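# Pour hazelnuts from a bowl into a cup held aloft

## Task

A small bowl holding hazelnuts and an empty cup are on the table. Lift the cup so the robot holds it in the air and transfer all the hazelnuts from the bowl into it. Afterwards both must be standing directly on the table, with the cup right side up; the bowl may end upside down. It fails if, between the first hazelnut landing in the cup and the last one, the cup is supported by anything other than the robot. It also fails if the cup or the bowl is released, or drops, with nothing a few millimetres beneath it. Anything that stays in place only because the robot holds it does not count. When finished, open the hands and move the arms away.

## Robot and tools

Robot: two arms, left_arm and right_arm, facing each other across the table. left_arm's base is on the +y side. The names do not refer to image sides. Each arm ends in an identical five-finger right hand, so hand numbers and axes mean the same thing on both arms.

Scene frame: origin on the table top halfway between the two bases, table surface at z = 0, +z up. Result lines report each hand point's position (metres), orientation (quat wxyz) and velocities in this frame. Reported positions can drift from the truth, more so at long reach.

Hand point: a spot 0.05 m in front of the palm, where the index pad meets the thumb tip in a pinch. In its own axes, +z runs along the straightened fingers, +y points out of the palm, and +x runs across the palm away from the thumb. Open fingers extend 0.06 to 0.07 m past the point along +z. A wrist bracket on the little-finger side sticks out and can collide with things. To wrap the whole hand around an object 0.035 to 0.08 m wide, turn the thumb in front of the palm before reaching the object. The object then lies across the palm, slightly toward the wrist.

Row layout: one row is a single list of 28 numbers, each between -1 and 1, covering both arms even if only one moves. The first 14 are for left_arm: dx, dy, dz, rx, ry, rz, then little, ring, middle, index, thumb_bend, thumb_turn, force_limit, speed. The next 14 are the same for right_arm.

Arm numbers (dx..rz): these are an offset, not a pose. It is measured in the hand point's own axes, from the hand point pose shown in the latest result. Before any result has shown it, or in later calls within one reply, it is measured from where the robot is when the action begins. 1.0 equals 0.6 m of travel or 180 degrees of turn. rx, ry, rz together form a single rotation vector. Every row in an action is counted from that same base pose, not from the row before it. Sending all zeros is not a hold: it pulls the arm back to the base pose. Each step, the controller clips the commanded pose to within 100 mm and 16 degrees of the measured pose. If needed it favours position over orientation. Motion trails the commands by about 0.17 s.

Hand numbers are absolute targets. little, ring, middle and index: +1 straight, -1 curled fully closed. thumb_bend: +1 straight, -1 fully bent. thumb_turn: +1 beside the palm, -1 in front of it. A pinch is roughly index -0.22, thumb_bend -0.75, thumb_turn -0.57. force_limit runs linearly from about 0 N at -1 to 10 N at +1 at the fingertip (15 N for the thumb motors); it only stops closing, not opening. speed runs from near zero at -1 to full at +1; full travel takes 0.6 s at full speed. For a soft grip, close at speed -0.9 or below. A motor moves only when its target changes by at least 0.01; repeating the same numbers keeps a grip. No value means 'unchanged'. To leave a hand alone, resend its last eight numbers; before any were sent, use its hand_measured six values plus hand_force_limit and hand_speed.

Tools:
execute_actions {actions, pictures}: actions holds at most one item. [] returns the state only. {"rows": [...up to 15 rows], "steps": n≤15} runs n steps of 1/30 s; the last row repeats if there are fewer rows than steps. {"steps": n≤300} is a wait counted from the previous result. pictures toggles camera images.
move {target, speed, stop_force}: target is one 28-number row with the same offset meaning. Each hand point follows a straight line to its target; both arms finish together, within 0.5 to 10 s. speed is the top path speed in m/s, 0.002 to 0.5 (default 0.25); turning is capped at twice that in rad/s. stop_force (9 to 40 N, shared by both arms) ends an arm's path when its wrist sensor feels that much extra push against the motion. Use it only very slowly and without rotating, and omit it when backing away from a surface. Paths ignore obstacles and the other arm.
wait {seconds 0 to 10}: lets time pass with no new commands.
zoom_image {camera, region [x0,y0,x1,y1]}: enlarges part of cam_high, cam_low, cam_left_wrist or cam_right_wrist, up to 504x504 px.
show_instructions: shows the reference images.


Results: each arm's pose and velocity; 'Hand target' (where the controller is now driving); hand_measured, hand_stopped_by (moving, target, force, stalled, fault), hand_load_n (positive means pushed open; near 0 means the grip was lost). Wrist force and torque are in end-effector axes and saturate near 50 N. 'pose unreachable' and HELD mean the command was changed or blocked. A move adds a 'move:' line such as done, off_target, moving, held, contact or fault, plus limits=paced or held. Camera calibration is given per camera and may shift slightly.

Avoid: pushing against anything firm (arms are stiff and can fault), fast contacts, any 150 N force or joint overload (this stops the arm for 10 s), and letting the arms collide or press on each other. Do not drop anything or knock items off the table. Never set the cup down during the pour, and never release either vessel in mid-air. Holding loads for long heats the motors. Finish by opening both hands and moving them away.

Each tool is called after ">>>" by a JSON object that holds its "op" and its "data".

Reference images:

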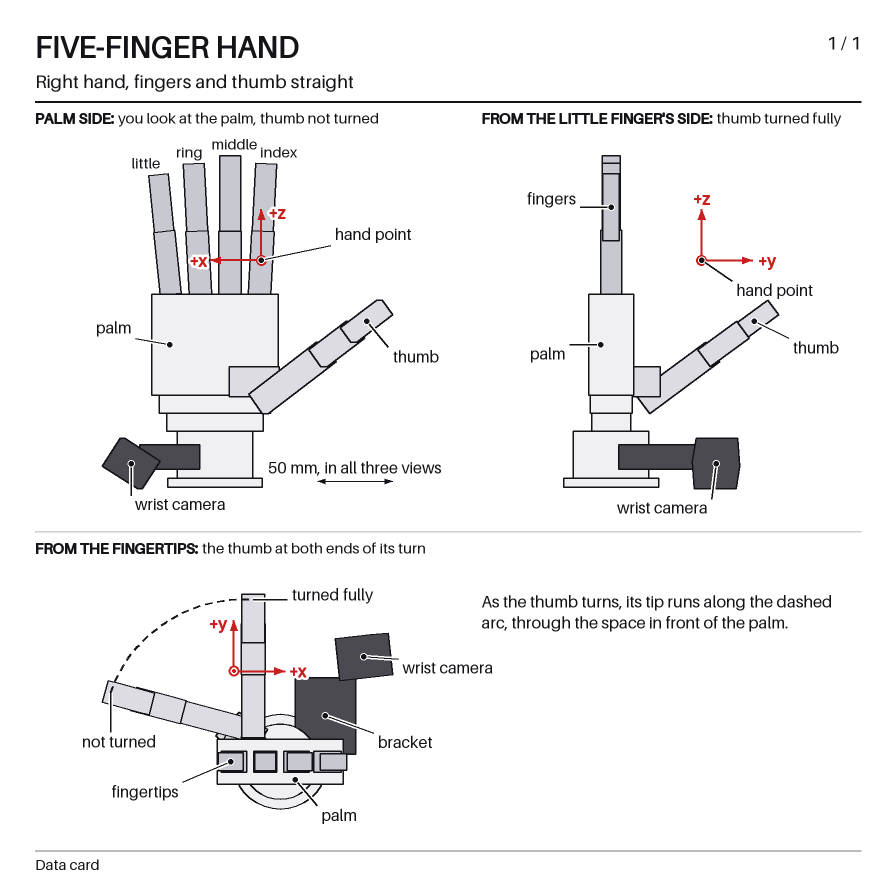

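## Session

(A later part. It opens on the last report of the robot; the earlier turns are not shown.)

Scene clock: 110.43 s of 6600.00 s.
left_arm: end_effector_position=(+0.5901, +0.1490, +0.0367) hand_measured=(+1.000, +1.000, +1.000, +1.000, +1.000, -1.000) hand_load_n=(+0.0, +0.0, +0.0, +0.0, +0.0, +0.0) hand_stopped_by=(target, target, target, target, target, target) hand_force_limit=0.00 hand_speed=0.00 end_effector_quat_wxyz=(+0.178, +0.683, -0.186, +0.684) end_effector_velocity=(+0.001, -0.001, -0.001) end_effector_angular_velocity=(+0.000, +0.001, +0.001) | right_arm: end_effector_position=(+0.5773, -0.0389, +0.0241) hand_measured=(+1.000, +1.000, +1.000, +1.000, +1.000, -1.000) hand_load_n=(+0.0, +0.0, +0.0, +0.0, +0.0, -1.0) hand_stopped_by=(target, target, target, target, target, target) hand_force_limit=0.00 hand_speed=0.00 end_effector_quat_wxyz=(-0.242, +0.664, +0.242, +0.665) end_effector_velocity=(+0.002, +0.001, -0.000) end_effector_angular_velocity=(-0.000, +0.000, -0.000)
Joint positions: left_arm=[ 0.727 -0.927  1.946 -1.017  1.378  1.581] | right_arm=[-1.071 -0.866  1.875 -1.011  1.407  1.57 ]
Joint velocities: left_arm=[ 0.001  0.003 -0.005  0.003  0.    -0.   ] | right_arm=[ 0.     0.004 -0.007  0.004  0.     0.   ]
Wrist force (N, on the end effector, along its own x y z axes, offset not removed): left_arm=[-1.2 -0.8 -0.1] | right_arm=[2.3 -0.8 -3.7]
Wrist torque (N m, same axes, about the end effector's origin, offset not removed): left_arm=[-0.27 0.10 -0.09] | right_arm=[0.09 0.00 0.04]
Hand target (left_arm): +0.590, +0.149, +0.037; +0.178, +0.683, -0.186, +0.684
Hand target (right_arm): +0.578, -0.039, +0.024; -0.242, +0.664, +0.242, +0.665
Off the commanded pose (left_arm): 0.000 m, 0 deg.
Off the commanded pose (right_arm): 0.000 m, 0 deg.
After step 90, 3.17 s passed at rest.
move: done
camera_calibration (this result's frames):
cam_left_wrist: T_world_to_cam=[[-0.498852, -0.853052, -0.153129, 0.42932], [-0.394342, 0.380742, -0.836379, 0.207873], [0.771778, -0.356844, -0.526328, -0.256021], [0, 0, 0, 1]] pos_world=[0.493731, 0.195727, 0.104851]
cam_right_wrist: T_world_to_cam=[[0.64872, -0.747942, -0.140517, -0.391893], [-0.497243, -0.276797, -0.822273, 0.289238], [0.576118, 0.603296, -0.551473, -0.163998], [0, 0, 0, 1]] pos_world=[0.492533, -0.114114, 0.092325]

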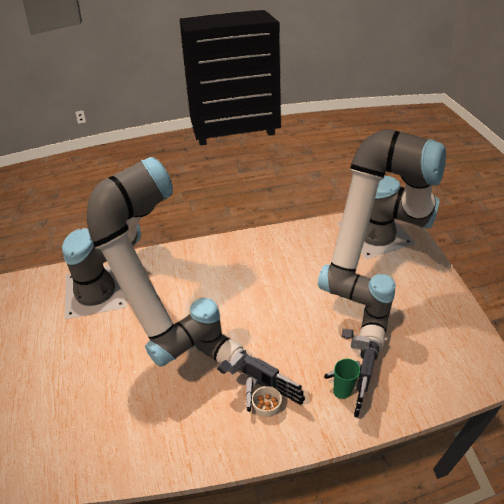

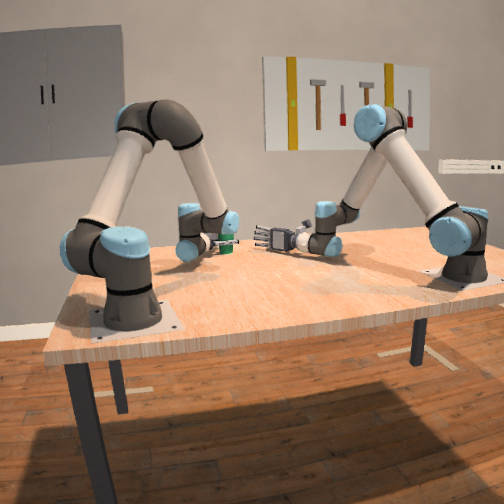

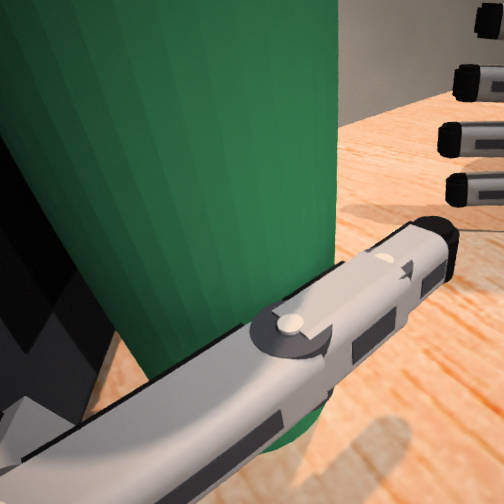

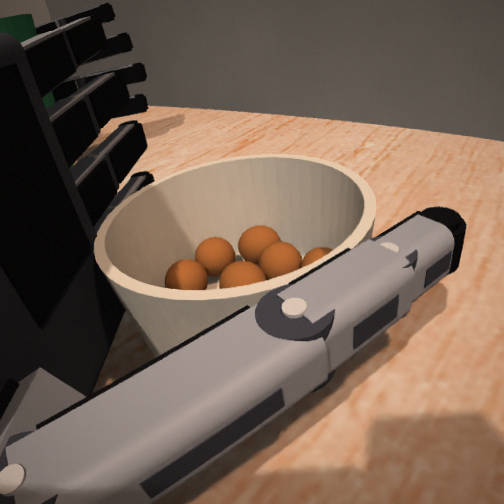

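Close fingers first, then thumbs.

>>> {"op": "move", "data": {"target": [0,0,0,0,0,0,-1,-1,-1,-1,1,-1,0.2,-0.7,0,0,0,0,0,0,1,1,1,-1,1,-1,0.4,-0.7]}}

>>> {"op": "move", "data": {"target": [0,0,0,0,0,0,-1,-1,-1,-1,-1,-1,0.2,-0.7,0,0,0,0,0,0,1,1,1,-1,-1,-1,0.4,-0.7]}}

>>> {"op": "zoom_image", "data": {"camera": "cam_high", "region": [200, 320, 420, 440]}}

Scene clock: 121.07 s of 6600.00 s.
left_arm: end_effector_position=(+0.5901, +0.1490, +0.0367) hand_measured=(-0.164, -0.194, -0.212, -0.244, +1.002, -1.000) hand_load_n=(+2.0, +7.0, +4.5, +10.0, +2.0, +2.5) hand_stopped_by=(force, force, force, force, target, target) hand_force_limit=0.20 hand_speed=-0.70 end_effector_quat_wxyz=(+0.178, +0.683, -0.186, +0.684) end_effector_velocity=(-0.001, +0.000, -0.003) end_effector_angular_velocity=(+0.003, +0.003, -0.000) | right_arm: end_effector_position=(+0.5773, -0.0389, +0.0241) hand_measured=(+1.000, +1.000, +1.000, +0.188, +1.000, -1.000) hand_load_n=(+0.0, +0.0, +0.0, +7.0, +1.0, +0.0) hand_stopped_by=(target, target, target, force, target, target) hand_force_limit=0.40 hand_speed=-0.70 end_effector_quat_wxyz=(-0.242, +0.664, +0.242, +0.665) end_effector_velocity=(-0.000, +0.000, -0.000) end_effector_angular_velocity=(-0.001, +0.000, +0.001)
Joint positions: left_arm=[ 0.727 -0.927  1.946 -1.017  1.378  1.581] | right_arm=[-1.071 -0.866  1.875 -1.011  1.407  1.57 ]
Joint velocities: left_arm=[-0.     0.003 -0.     0.001  0.     0.   ] | right_arm=[ 0.     0.     0.     0.    -0.001 -0.   ]
Wrist force (N, on the end effector, along its own x y z axes, offset not removed): left_arm=[0.6 -2.1 0.7] | right_arm=[2.4 -0.7 -2.5]
Wrist torque (N m, same axes, about the end effector's origin, offset not removed): left_arm=[-0.43 0.18 -0.19] | right_arm=[0.06 -0.26 0.13]
Hand target (left_arm): +0.590, +0.149, +0.037; +0.178, +0.683, -0.186, +0.684
Hand target (right_arm): +0.577, -0.039, +0.024; -0.242, +0.664, +0.242, +0.665
Off the commanded pose (left_arm): 0.000 m, 0 deg.
Off the commanded pose (right_arm): 0.000 m, 0 deg.
After step 120, 3.87 s passed at rest.
move: done
camera_calibration (this result's frames):
cam_left_wrist: T_world_to_cam=[[-0.498839, -0.853068, -0.153083, 0.429316], [-0.394256, 0.380647, -0.836463, 0.207909], [0.77183, -0.356906, -0.526209, -0.256025], [0, 0, 0, 1]] pos_world=[0.493737, 0.195719, 0.104906]
cam_right_wrist: T_world_to_cam=[[0.648715, -0.747946, -0.140516, -0.391901], [-0.49724, -0.276791, -0.822277, 0.289241], [0.576125, 0.603294, -0.551468, -0.164001], [0, 0, 0, 1]] pos_world=[0.492539, -0.114121, 0.0923264]

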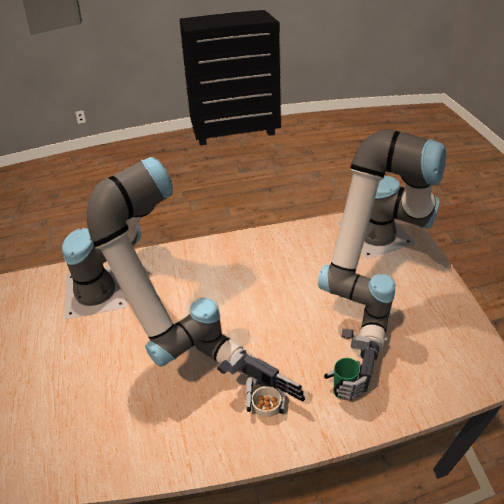

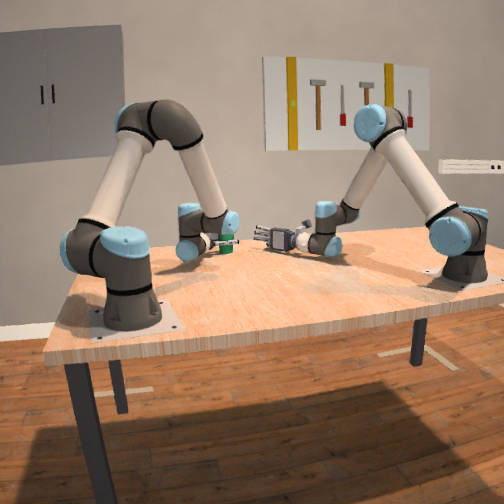

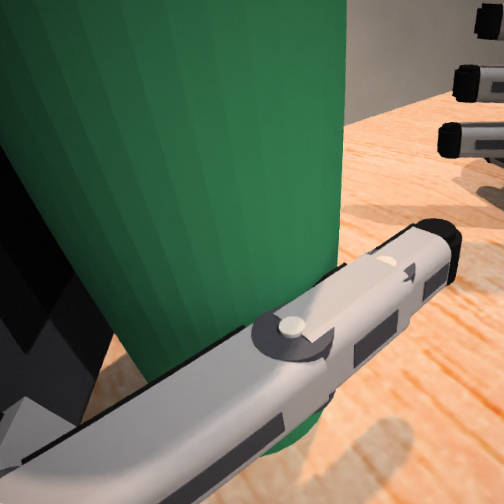

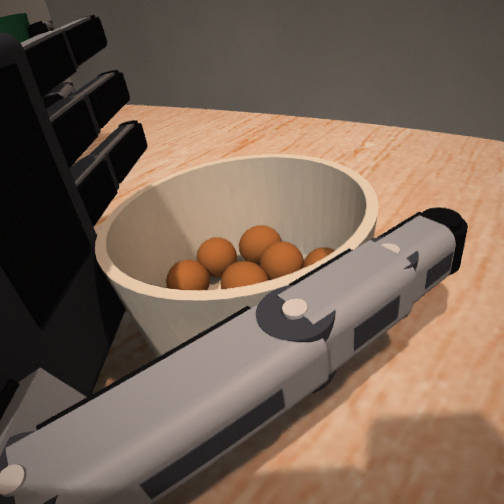

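Scene clock: 121.67 s of 6600.00 s.
left_arm: end_effector_position=(+0.5901, +0.1490, +0.0367) hand_measured=(-0.164, -0.194, -0.212, -0.244, +0.974, -1.000) hand_load_n=(+2.0, +7.0, +5.0, +10.0, +8.5, +2.5) hand_stopped_by=(force, force, force, force, force, target) hand_force_limit=0.20 hand_speed=-0.70 end_effector_quat_wxyz=(+0.178, +0.683, -0.186, +0.684) end_effector_velocity=(-0.000, -0.000, +0.001) end_effector_angular_velocity=(-0.001, -0.000, -0.001) | right_arm: end_effector_position=(+0.5773, -0.0389, +0.0241) hand_measured=(+1.000, +1.000, +1.000, +0.188, +0.924, -1.000) hand_load_n=(+0.0, +0.0, +0.0, +11.5, +10.5, -0.5) hand_stopped_by=(target, target, target, force, force, target) hand_force_limit=0.40 hand_speed=-0.70 end_effector_quat_wxyz=(-0.242, +0.664, +0.242, +0.665) end_effector_velocity=(+0.001, -0.001, +0.001) end_effector_angular_velocity=(+0.000, -0.001, -0.001)
Joint positions: left_arm=[ 0.727 -0.927  1.946 -1.017  1.378  1.581] | right_arm=[-1.071 -0.866  1.875 -1.011  1.407  1.57 ]
Joint velocities: left_arm=[-0.    -0.001  0.     0.     0.    -0.001] | right_arm=[-0.001 -0.001 -0.    -0.    -0.    -0.   ]
Wrist force (N, on the end effector, along its own x y z axes, offset not removed): left_arm=[2.0 -0.4 0.3] | right_arm=[1.2 1.6 -1.5]
Wrist torque (N m, same axes, about the end effector's origin, offset not removed): left_arm=[-0.19 -0.10 -0.07] | right_arm=[0.32 -0.06 0.15]
Hand target (left_arm): +0.590, +0.149, +0.037; +0.178, +0.683, -0.186, +0.684
Hand target (right_arm): +0.577, -0.039, +0.024; -0.242, +0.664, +0.242, +0.665
Off the commanded pose (left_arm): 0.000 m, 0 deg.
Off the commanded pose (right_arm): 0.000 m, 0 deg.
move: done
camera_calibration (this result's frames):
cam_left_wrist: T_world_to_cam=[[-0.498841, -0.853066, -0.153087, 0.429318], [-0.394272, 0.380661, -0.836449, 0.207908], [0.77182, -0.356897, -0.526229, -0.25602], [0, 0, 0, 1]] pos_world=[0.493736, 0.19572, 0.104902]
cam_right_wrist: T_world_to_cam=[[0.648716, -0.747946, -0.140513, -0.391901], [-0.497236, -0.27679, -0.82228, 0.289242], [0.576128, 0.603294, -0.551464, -0.164001], [0, 0, 0, 1]] pos_world=[0.49254, -0.114121, 0.0923298]

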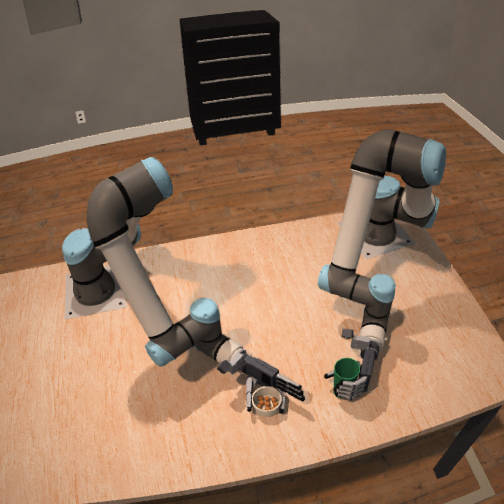

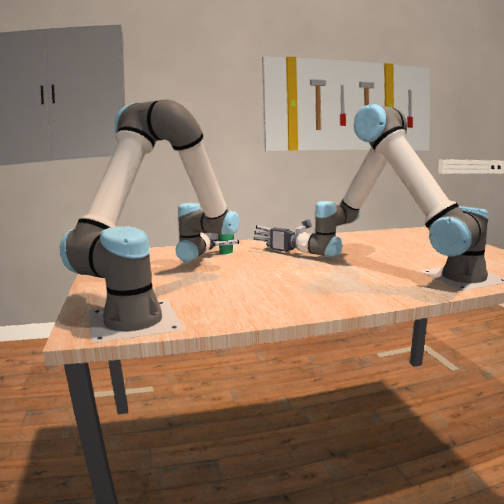

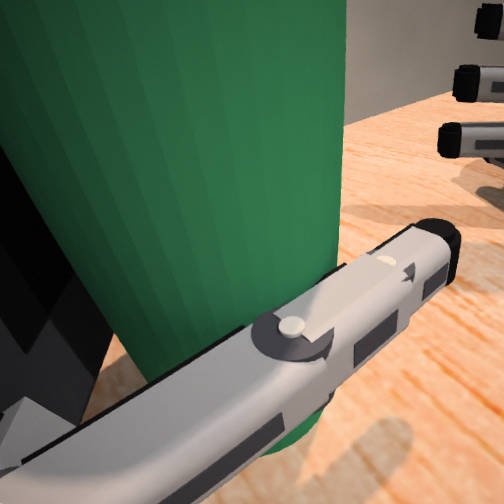

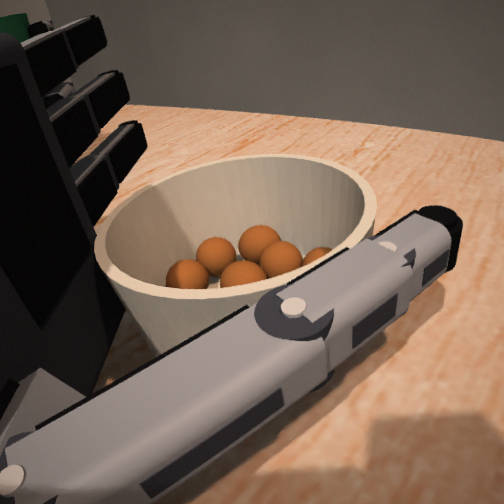

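Region (200, 320, 420, 440) of cam_high's 504x504 image, scaled by 2.291, with more detail than that image has; it fills the top 275 rows of this view, and the rest is white.

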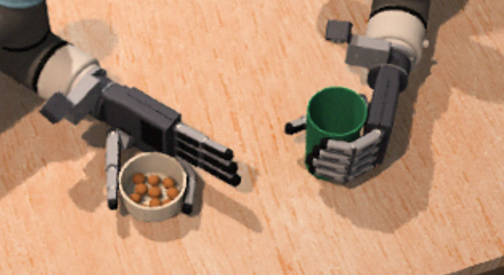

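>>> {"op": "move", "data": {"target": [0.1,0,0,0,0,0,-1,-1,-1,-1,-1,-1,0.2,-0.7,0.38,0,0,0,0,0,1,1,1,-1,-1,-1,0.4,-0.7], "speed": 0.1}}

>>> {"op": "move", "data": {"target": [0,0.167,0,0,0,0,-1,-1,-1,-1,-1,-1,0.2,-0.7,0,-0.26,0.1,0,0,0.2,1,1,1,-1,-1,-1,0.4,-0.7], "speed": 0.1}}

>>> {"op": "zoom_image", "data": {"camera": "cam_high", "region": [220, 230, 440, 410]}}

Scene clock: 155.80 s of 6600.00 s.
left_arm: end_effector_position=(+0.5899, +0.1482, +0.0967) hand_measured=(-0.164, -0.194, -0.212, -0.244, +0.974, -1.000) hand_load_n=(+1.5, +6.5, +5.0, +10.5, +8.0, +4.0) hand_stopped_by=(force, force, force, force, force, target) hand_force_limit=0.20 hand_speed=-0.70 end_effector_quat_wxyz=(+0.178, +0.683, -0.186, +0.684) end_effector_velocity=(+0.001, +0.001, +0.001) end_effector_angular_velocity=(-0.000, -0.001, +0.001) | right_arm: end_effector_position=(+0.5768, -0.0395, +0.2516) hand_measured=(+1.000, +1.000, +1.000, +0.188, +0.924, -1.000) hand_load_n=(+0.0, +0.0, +0.0, +11.5, +10.5, -0.5) hand_stopped_by=(target, target, target, force, force, target) hand_force_limit=0.40 hand_speed=-0.70 end_effector_quat_wxyz=(-0.242, +0.664, +0.242, +0.665) end_effector_velocity=(+0.000, +0.000, +0.002) end_effector_angular_velocity=(-0.000, +0.001, +0.000)
Joint positions: left_arm=[ 0.726 -1.05   1.931 -0.88   1.377  1.581] | right_arm=[-1.071 -1.244  1.73  -0.488  1.406  1.57 ]
Joint velocities: left_arm=[ 0.001 -0.002 -0.     0.001  0.     0.   ] | right_arm=[ 0.    -0.002 -0.004  0.007  0.     0.   ]
Wrist force (N, on the end effector, along its own x y z axes, offset not removed): left_arm=[-2.7 -0.2 0.1] | right_arm=[0.2 -1.1 -0.9]
Wrist torque (N m, same axes, about the end effector's origin, offset not removed): left_arm=[-0.18 0.27 -0.04] | right_arm=[-0.10 -0.20 0.03]
Hand target (left_arm): +0.590, +0.148, +0.097; +0.178, +0.683, -0.186, +0.684
Hand target (right_arm): +0.577, -0.039, +0.252; -0.242, +0.664, +0.242, +0.665
Off the commanded pose (left_arm): 0.000 m, 0 deg.
Off the commanded pose (right_arm): 0.001 m, 0 deg.
After step 90, 28.33 s passed at rest.
move: done
camera_calibration (this result's frames):
cam_left_wrist: T_world_to_cam=[[-0.498841, -0.853066, -0.153089, 0.437751], [-0.394268, 0.38066, -0.836451, 0.258283], [0.771823, -0.356898, -0.526225, -0.22458], [0, 0, 0, 1]] pos_world=[0.493536, 0.19496, 0.164876]
cam_right_wrist: T_world_to_cam=[[0.648749, -0.747905, -0.140579, -0.359994], [-0.49722, -0.276735, -0.822308, 0.475915], [0.576105, 0.603371, -0.551404, -0.0378494], [0, 0, 0, 1]] pos_world=[0.491986, -0.114702, 0.319871]

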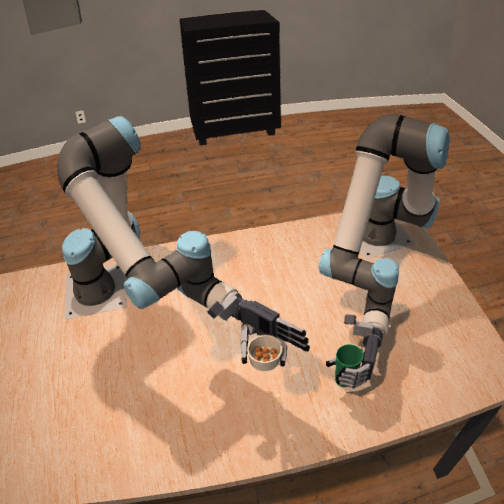

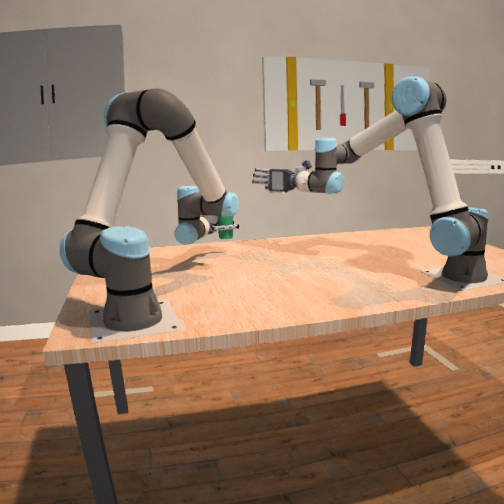

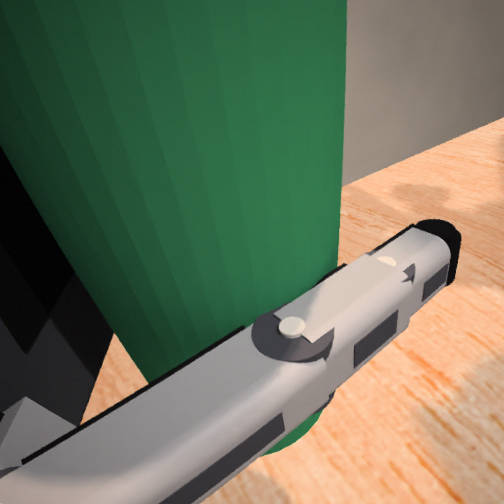

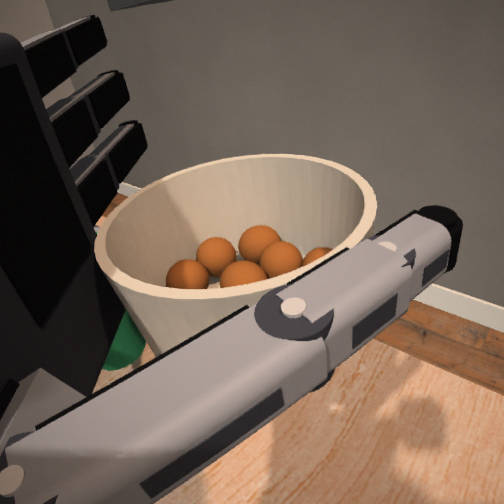

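Scene clock: 159.37 s of 6600.00 s.
left_arm: end_effector_position=(+0.5401, +0.0613, +0.0954) hand_measured=(-0.164, -0.194, -0.212, -0.244, +0.974, -1.000) hand_load_n=(+1.5, +6.5, +5.0, +10.5, +8.0, +4.0) hand_stopped_by=(force, force, force, force, force, target) hand_force_limit=0.20 hand_speed=-0.70 end_effector_quat_wxyz=(+0.178, +0.683, -0.186, +0.684) end_effector_velocity=(-0.002, -0.002, -0.001) end_effector_angular_velocity=(+0.001, +0.000, -0.003) | right_arm: end_effector_position=(+0.5225, +0.1180, +0.2520) hand_measured=(+1.000, +1.000, +1.000, +0.188, +0.924, -1.000) hand_load_n=(+0.0, +0.0, +0.0, +11.5, +10.5, -0.5) hand_stopped_by=(target, target, target, force, force, target) hand_force_limit=0.40 hand_speed=-0.70 end_effector_quat_wxyz=(-0.435, +0.706, +0.025, +0.558) end_effector_velocity=(-0.001, +0.003, -0.000) end_effector_angular_velocity=(+0.008, +0.008, -0.001)
Joint positions: left_arm=[ 0.518 -1.044  1.927 -0.88   1.169  1.581] | right_arm=[-0.827 -1.082  1.41  -0.33   1.651  2.197]
Joint velocities: left_arm=[-0.004  0.001 -0.001  0.    -0.001  0.   ] | right_arm=[ 0.003  0.005 -0.008  0.004  0.004  0.012]
Wrist force (N, on the end effector, along its own x y z axes, offset not removed): left_arm=[-1.6 -1.2 0.7] | right_arm=[-0.2 1.7 0.0]
Wrist torque (N m, same axes, about the end effector's origin, offset not removed): left_arm=[-0.36 0.12 -0.17] | right_arm=[0.07 -0.09 0.10]
Hand target (left_arm): +0.540, +0.061, +0.095; +0.178, +0.683, -0.186, +0.684
Hand target (right_arm): +0.522, +0.118, +0.252; -0.435, +0.706, +0.025, +0.558
Off the commanded pose (left_arm): 0.000 m, 0 deg.
Off the commanded pose (right_arm): 0.001 m, 0 deg.
move: done
camera_calibration (this result's frames):
cam_left_wrist: T_world_to_cam=[[-0.498901, -0.853098, -0.152712, 0.33862], [-0.394503, 0.38044, -0.83644, 0.270777], [0.771664, -0.357056, -0.526352, -0.217697], [0, 0, 0, 1]] pos_world=[0.443749, 0.108132, 0.163615]
cam_right_wrist: T_world_to_cam=[[0.475641, -0.540048, -0.694344, -0.001493], [-0.793887, 0.0763928, -0.603247, 0.550913], [0.378825, 0.83816, -0.392401, -0.0661433], [0, 0, 0, 1]] pos_world=[0.463129, 0.0125466, 0.305345]

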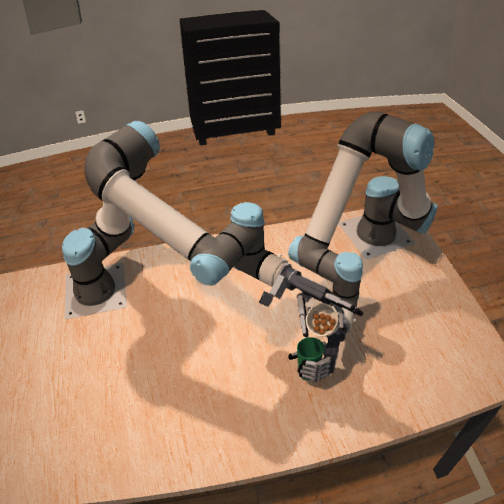

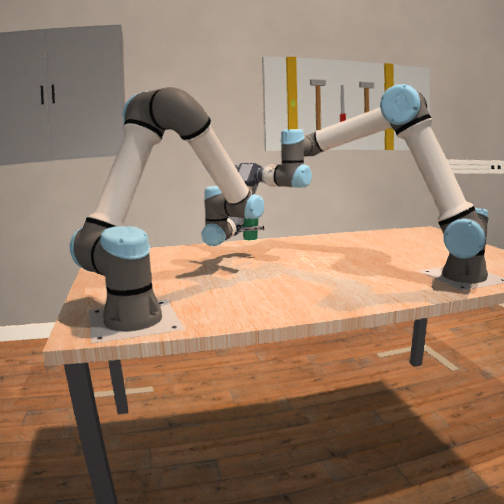

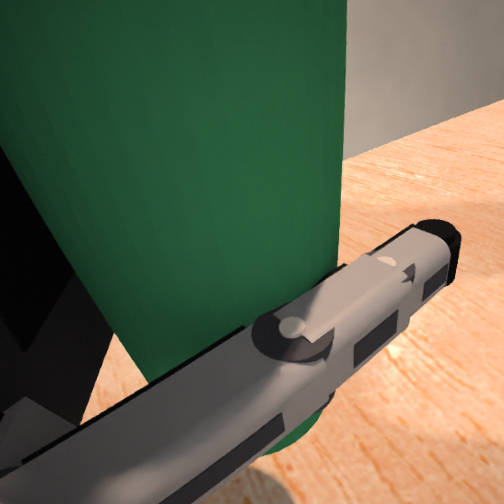

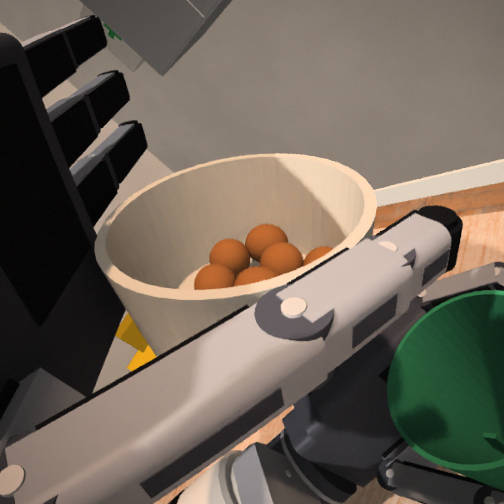

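Region (220, 230, 440, 410) of cam_high's 504x504 image, scaled by 2.291, with more detail than that image has; it fills the top 412 rows of this view, and the rest is white.

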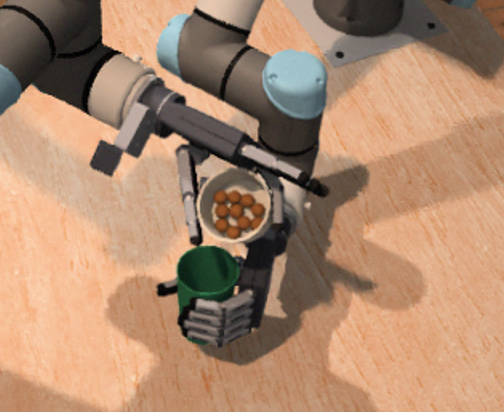

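>>> {"op": "move", "data": {"target": [0,0,0,0,0,0,-1,-1,-1,-1,-1,-1,0.2,-0.7,-0.022,-0.002,-0.013,0,0,0.14,1,1,1,-1,-1,-1,0.4,-0.7], "speed": 0.08}}

>>> {"op": "zoom_image", "data": {"camera": "cam_high", "region": [220, 230, 440, 410]}}

Scene clock: 186.07 s of 6600.00 s.
left_arm: end_effector_position=(+0.5401, +0.0613, +0.0954) hand_measured=(-0.164, -0.194, -0.212, -0.244, +0.974, -1.000) hand_load_n=(+1.5, +6.5, +5.0, +10.5, +8.0, +4.0) hand_stopped_by=(force, force, force, force, force, target) hand_force_limit=0.20 hand_speed=-0.70 end_effector_quat_wxyz=(+0.178, +0.683, -0.186, +0.684) end_effector_velocity=(-0.000, -0.000, +0.001) end_effector_angular_velocity=(-0.000, -0.001, -0.001) | right_arm: end_effector_position=(+0.5110, +0.1197, +0.2419) hand_measured=(+1.000, +1.000, +1.000, +0.188, +0.924, -1.000) hand_load_n=(+0.0, +0.0, +0.0, +11.5, +10.5, -1.0) hand_stopped_by=(target, target, target, force, force, target) hand_force_limit=0.40 hand_speed=-0.70 end_effector_quat_wxyz=(-0.546, +0.695, -0.129, +0.450) end_effector_velocity=(-0.001, +0.000, -0.000) end_effector_angular_velocity=(+0.012, +0.010, +0.001)
Joint positions: left_arm=[ 0.518 -1.044  1.927 -0.88   1.169  1.581] | right_arm=[-0.861 -1.111  1.461 -0.352  1.616  2.635]
Joint velocities: left_arm=[-0.001 -0.002 -0.     0.001 -0.     0.001] | right_arm=[-0.001 -0.001  0.002 -0.002 -0.001  0.015]
Wrist force (N, on the end effector, along its own x y z axes, offset not removed): left_arm=[-2.1 -0.5 -0.8] | right_arm=[0.6 0.3 -1.3]
Wrist torque (N m, same axes, about the end effector's origin, offset not removed): left_arm=[-0.19 0.20 -0.09] | right_arm=[-0.06 -0.21 0.13]
Hand target (left_arm): +0.540, +0.061, +0.095; +0.178, +0.683, -0.186, +0.684
Hand target (right_arm): +0.511, +0.120, +0.242; -0.546, +0.695, -0.129, +0.450
Off the commanded pose (left_arm): 0.000 m, 0 deg.
Off the commanded pose (right_arm): 0.000 m, 0 deg.
After step 90, 20.60 s passed at rest.
move: done
camera_calibration (this result's frames):
cam_left_wrist: T_world_to_cam=[[-0.498902, -0.853098, -0.152712, 0.338619], [-0.394505, 0.38044, -0.836439, 0.270777], [0.771663, -0.357055, -0.526354, -0.217697], [0, 0, 0, 1]] pos_world=[0.443749, 0.108131, 0.163615]
cam_right_wrist: T_world_to_cam=[[0.242996, -0.262194, -0.933921, 0.141515], [-0.923944, 0.230664, -0.305158, 0.511478], [0.295432, 0.937043, -0.186202, -0.0862468], [0, 0, 0, 1]] pos_world=[0.463669, -0.0000579596, 0.272186]

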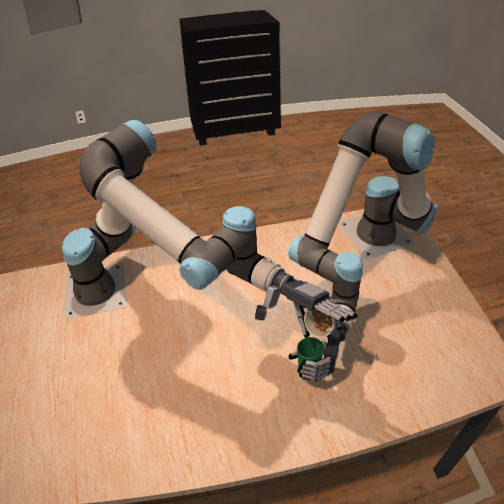

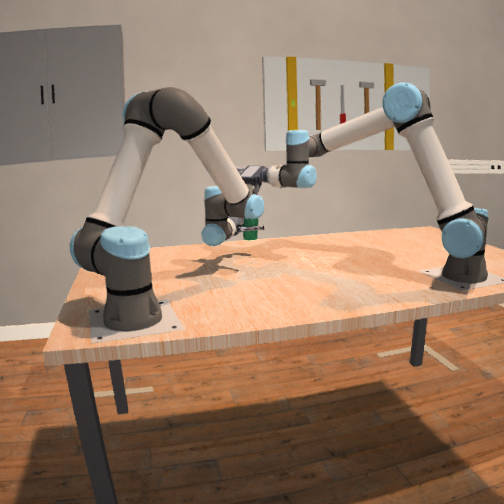

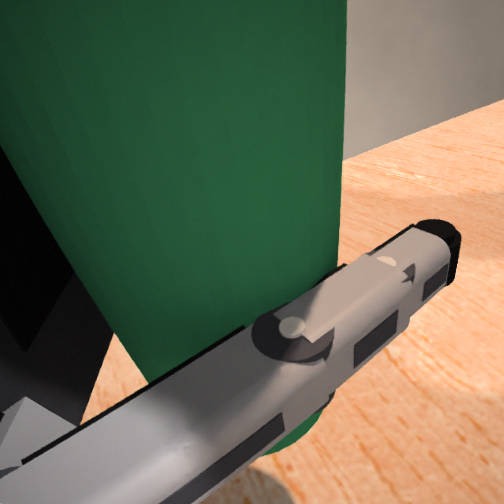

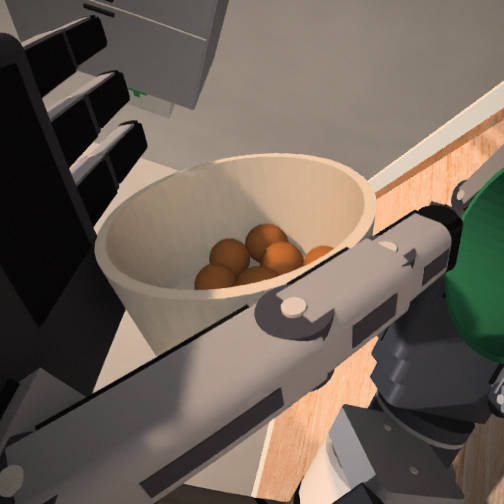

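Region (220, 230, 440, 410) of cam_high's 504x504 image, scaled by 2.291, with more detail than that image has; it fills the top 412 rows of this view, and the rest is white.

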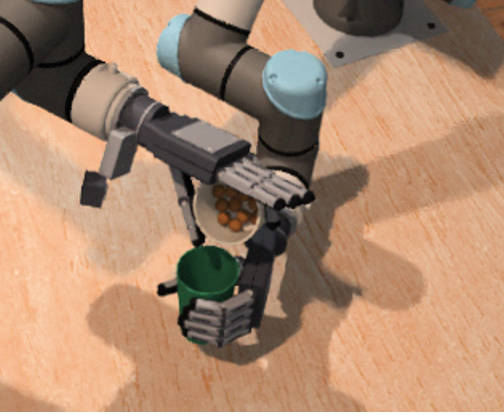

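>>> {"op": "move", "data": {"target": [0,0,0,0,0,0,-1,-1,-1,-1,-1,-1,0.2,-0.7,0,0,-0.006,0,0,0.13,1,1,1,-1,-1,-1,0.4,-0.7], "speed": 0.04}}

>>> {"op": "zoom_image", "data": {"camera": "cam_high", "region": [220, 230, 440, 410]}}

Scene clock: 204.20 s of 6600.00 s.
left_arm: end_effector_position=(+0.5401, +0.0613, +0.0954) hand_measured=(-0.164, -0.194, -0.212, -0.244, +0.974, -1.000) hand_load_n=(+1.5, +6.5, +5.0, +10.5, +8.0, +4.0) hand_stopped_by=(force, force, force, force, force, target) hand_force_limit=0.20 hand_speed=-0.70 end_effector_quat_wxyz=(+0.178, +0.683, -0.186, +0.684) end_effector_velocity=(-0.001, -0.001, +0.000) end_effector_angular_velocity=(+0.000, +0.000, -0.002) | right_arm: end_effector_position=(+0.5083, +0.1175, +0.2419) hand_measured=(+1.000, +1.000, +1.000, +0.188, +0.924, -1.000) hand_load_n=(+0.0, +0.0, +0.0, +11.5, +10.5, -1.5) hand_stopped_by=(target, target, target, force, force, target) hand_force_limit=0.40 hand_speed=-0.70 end_effector_quat_wxyz=(+0.626, -0.654, +0.266, -0.331) end_effector_velocity=(-0.000, +0.000, -0.000) end_effector_angular_velocity=(+0.011, +0.010, +0.000)
Joint positions: left_arm=[ 0.518 -1.044  1.927 -0.88   1.169  1.581] | right_arm=[-0.91  -1.13   1.503 -0.374  1.568  3.041]
Joint velocities: left_arm=[-0.001 -0.001 -0.     0.001  0.001  0.   ] | right_arm=[-0.001  0.     0.002 -0.001 -0.001  0.014]
Wrist force (N, on the end effector, along its own x y z axes, offset not removed): left_arm=[-1.7 -1.1 -0.4] | right_arm=[0.1 0.1 -1.2]
Wrist torque (N m, same axes, about the end effector's origin, offset not removed): left_arm=[-0.36 0.13 -0.06] | right_arm=[0.02 -0.10 0.00]
Hand target (left_arm): +0.540, +0.061, +0.095; +0.178, +0.683, -0.186, +0.684
Hand target (right_arm): +0.508, +0.117, +0.242; +0.626, -0.654, +0.267, -0.330
Off the commanded pose (left_arm): 0.000 m, 0 deg.
Off the commanded pose (right_arm): 0.000 m, 0 deg.
After step 90, 9.80 s passed at rest.
move: done
camera_calibration (this result's frames):
cam_left_wrist: T_world_to_cam=[[-0.498902, -0.853098, -0.152711, 0.33862], [-0.394504, 0.380439, -0.83644, 0.270778], [0.771663, -0.357056, -0.526352, -0.217697], [0, 0, 0, 1]] pos_world=[0.443749, 0.108132, 0.163615]
cam_right_wrist: T_world_to_cam=[[-0.013129, 0.0432377, -0.998979, 0.251572], [-0.961307, 0.274389, 0.0245099, 0.443562], [0.275168, 0.960646, 0.0379622, -0.130035], [0, 0, 0, 1]] pos_world=[0.465483, -0.00766826, 0.24538]

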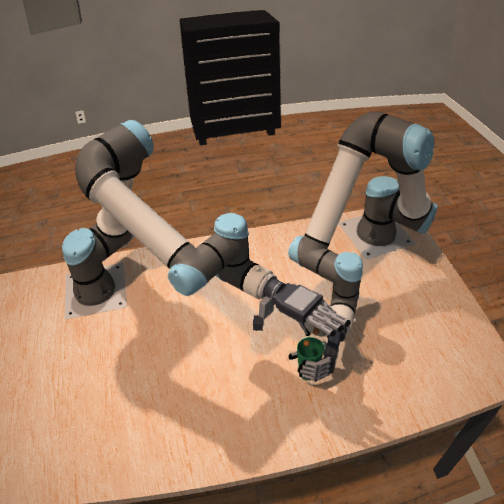

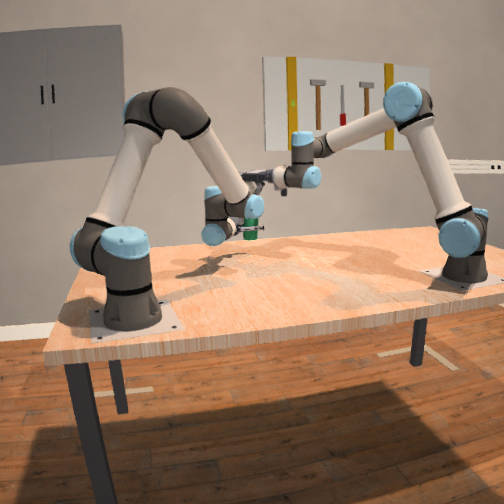

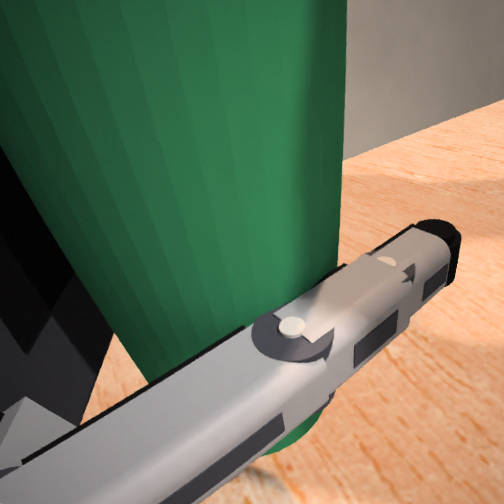

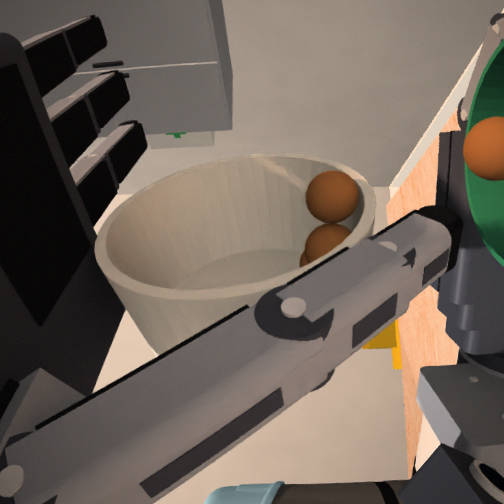

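Region (220, 230, 440, 410) of cam_high's 504x504 image, scaled by 2.291, with more detail than that image has; it fills the top 412 rows of this view, and the rest is white.

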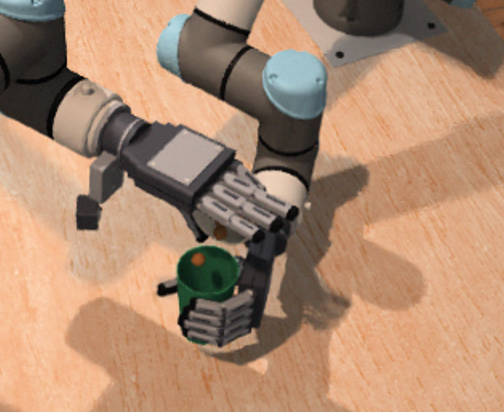

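>>> {"op": "move", "data": {"target": [0,0,0,0,0,0,-1,-1,-1,-1,-1,-1,0.2,-0.7,0.01,0,0,0,0,0.12,1,1,1,-1,-1,-1,0.4,-0.7], "speed": 0.04}}

>>> {"op": "move", "data": {"target": [0,0,0,0,0,0,-1,-1,-1,-1,-1,-1,0.2,-0.7,0,0,0,0,0,-0.59,1,1,1,-1,-1,-1,0.4,-0.7], "speed": 0.3}}

Scene clock: 221.13 s of 6600.00 s.
left_arm: end_effector_position=(+0.5401, +0.0613, +0.0954) hand_measured=(-0.164, -0.194, -0.212, -0.244, +0.974, -1.000) hand_load_n=(+1.5, +6.5, +5.0, +10.5, +8.0, +4.0) hand_stopped_by=(force, force, force, force, force, target) hand_force_limit=0.20 hand_speed=-0.70 end_effector_quat_wxyz=(+0.178, +0.683, -0.186, +0.684) end_effector_velocity=(-0.000, -0.000, -0.001) end_effector_angular_velocity=(+0.001, +0.001, +0.000) | right_arm: end_effector_position=(+0.5121, +0.1130, +0.2424) hand_measured=(+1.000, +1.000, +1.000, +0.188, +0.924, -1.000) hand_load_n=(+0.0, +0.0, +0.0, +11.5, +10.5, -1.5) hand_stopped_by=(target, target, target, force, force, target) hand_force_limit=0.40 hand_speed=-0.70 end_effector_quat_wxyz=(+0.676, -0.593, +0.384, -0.208) end_effector_velocity=(-0.000, +0.000, -0.001) end_effector_angular_velocity=(+0.011, +0.010, +0.001)
Joint positions: left_arm=[ 0.518 -1.044  1.927 -0.88   1.169  1.581] | right_arm=[-0.96  -1.131  1.54  -0.41   1.518  3.417]
Joint velocities: left_arm=[-0.001  0.002 -0.     0.    -0.001 -0.   ] | right_arm=[-0.001  0.001  0.002 -0.002 -0.002  0.015]
Wrist force (N, on the end effector, along its own x y z axes, offset not removed): left_arm=[-1.5 -0.5 0.6] | right_arm=[3.0 3.6 -1.1]
Wrist torque (N m, same axes, about the end effector's origin, offset not removed): left_arm=[-0.28 0.05 -0.10] | right_arm=[0.46 -0.34 0.27]
Hand target (left_arm): +0.540, +0.061, +0.095; +0.178, +0.683, -0.186, +0.684
Hand target (right_arm): +0.512, +0.113, +0.242; +0.676, -0.593, +0.384, -0.208
Off the commanded pose (left_arm): 0.000 m, 0 deg.
Off the commanded pose (right_arm): 0.000 m, 0 deg.
After step 90, 8.97 s passed at rest.
move: done
camera_calibration (this result's frames):
cam_left_wrist: T_world_to_cam=[[-0.498901, -0.853098, -0.152711, 0.33862], [-0.394504, 0.380439, -0.836441, 0.270778], [0.771663, -0.357056, -0.526352, -0.217697], [0, 0, 0, 1]] pos_world=[0.44375, 0.108132, 0.163615]
cam_right_wrist: T_world_to_cam=[[-0.246751, 0.321487, -0.914199, 0.320018], [-0.918636, 0.222797, 0.326297, 0.359271], [0.308581, 0.92033, 0.240354, -0.188435], [0, 0, 0, 1]] pos_world=[0.467151, -0.00950339, 0.220623]

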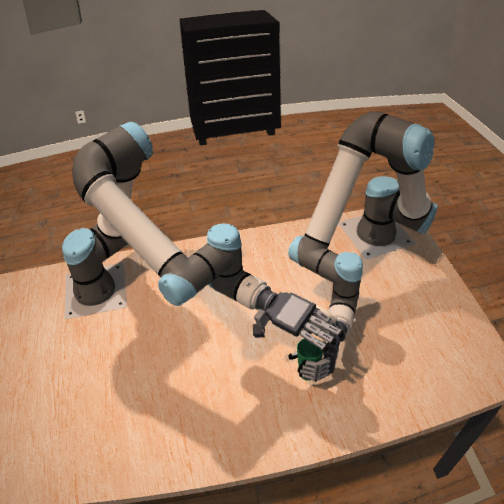

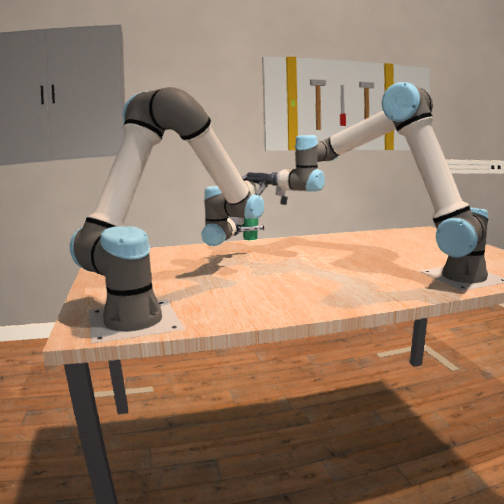

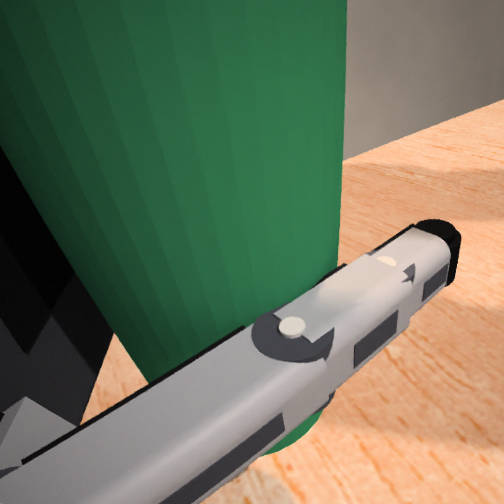

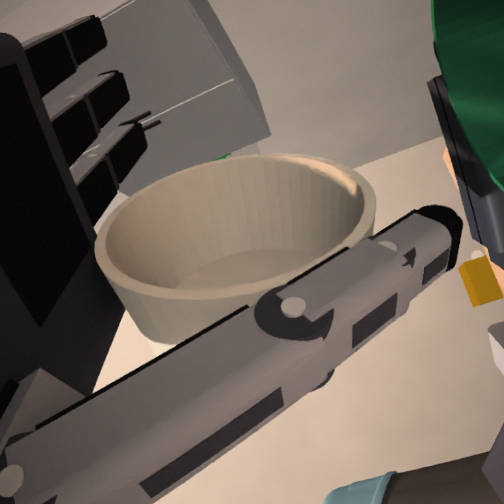

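Scene clock: 224.80 s of 6600.00 s.
left_arm: end_effector_position=(+0.5401, +0.0613, +0.0954) hand_measured=(-0.164, -0.194, -0.212, -0.244, +0.974, -1.000) hand_load_n=(+1.5, +6.5, +5.0, +10.5, +8.0, +4.0) hand_stopped_by=(force, force, force, force, force, target) hand_force_limit=0.20 hand_speed=-0.70 end_effector_quat_wxyz=(+0.178, +0.683, -0.186, +0.684) end_effector_velocity=(+0.000, +0.000, +0.000) end_effector_angular_velocity=(-0.000, -0.000, +0.001) | right_arm: end_effector_position=(+0.5121, +0.1129, +0.2427) hand_measured=(+1.000, +1.000, +1.000, +0.188, +0.924, -1.000) hand_load_n=(+0.0, +0.0, +0.0, +11.5, +10.5, -0.5) hand_stopped_by=(target, target, target, force, force, target) hand_force_limit=0.40 hand_speed=-0.70 end_effector_quat_wxyz=(-0.240, +0.663, +0.244, +0.666) end_effector_velocity=(+0.000, -0.000, -0.000) end_effector_angular_velocity=(-0.012, -0.011, -0.001)
Joint positions: left_arm=[ 0.518 -1.044  1.927 -0.88   1.169  1.581] | right_arm=[-0.768 -1.048  1.464 -0.417  1.709  1.565]
Joint velocities: left_arm=[ 0.001 -0.     0.    -0.     0.     0.   ] | right_arm=[ 0.001  0.002  0.001 -0.004  0.001 -0.016]
Wrist force (N, on the end effector, along its own x y z axes, offset not removed): left_arm=[-3.4 0.1 -0.4] | right_arm=[1.5 -1.0 -0.2]
Wrist torque (N m, same axes, about the end effector's origin, offset not removed): left_arm=[-0.12 0.40 -0.16] | right_arm=[-0.14 -0.37 0.20]
Hand target (left_arm): +0.540, +0.061, +0.095; +0.178, +0.683, -0.186, +0.684
Hand target (right_arm): +0.512, +0.113, +0.243; -0.239, +0.663, +0.244, +0.666
Off the commanded pose (left_arm): 0.000 m, 0 deg.
Off the commanded pose (right_arm): 0.000 m, 0 deg.
move: done
camera_calibration (this result's frames):
cam_left_wrist: T_world_to_cam=[[-0.498901, -0.853098, -0.152711, 0.33862], [-0.394504, 0.380439, -0.836441, 0.270778], [0.771663, -0.357056, -0.526352, -0.217697], [0, 0, 0, 1]] pos_world=[0.443749, 0.108132, 0.163615]
cam_right_wrist: T_world_to_cam=[[0.649242, -0.74844, -0.13536, -0.20679], [-0.494457, -0.280108, -0.822832, 0.477612], [0.577925, 0.601146, -0.551929, -0.0980071], [0, 0, 0, 1]] pos_world=[0.427056, 0.0379297, 0.31091]

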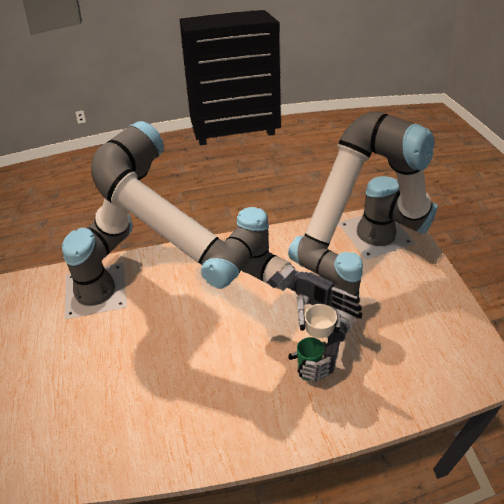

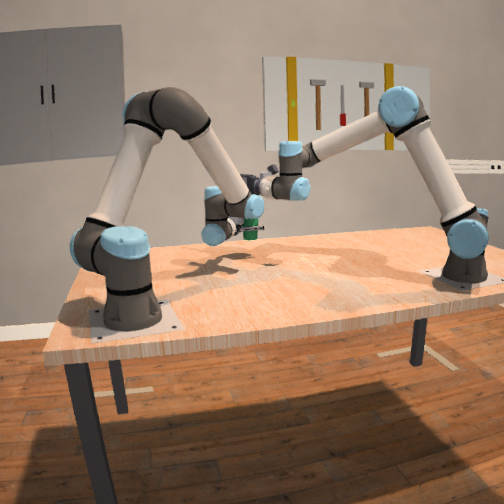

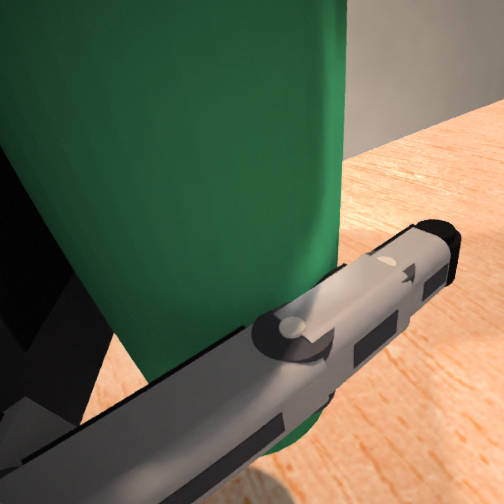

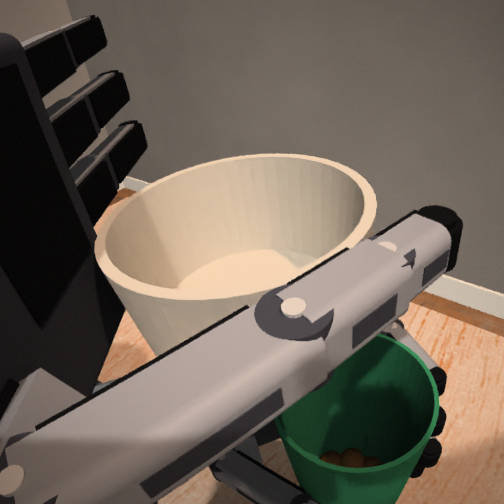

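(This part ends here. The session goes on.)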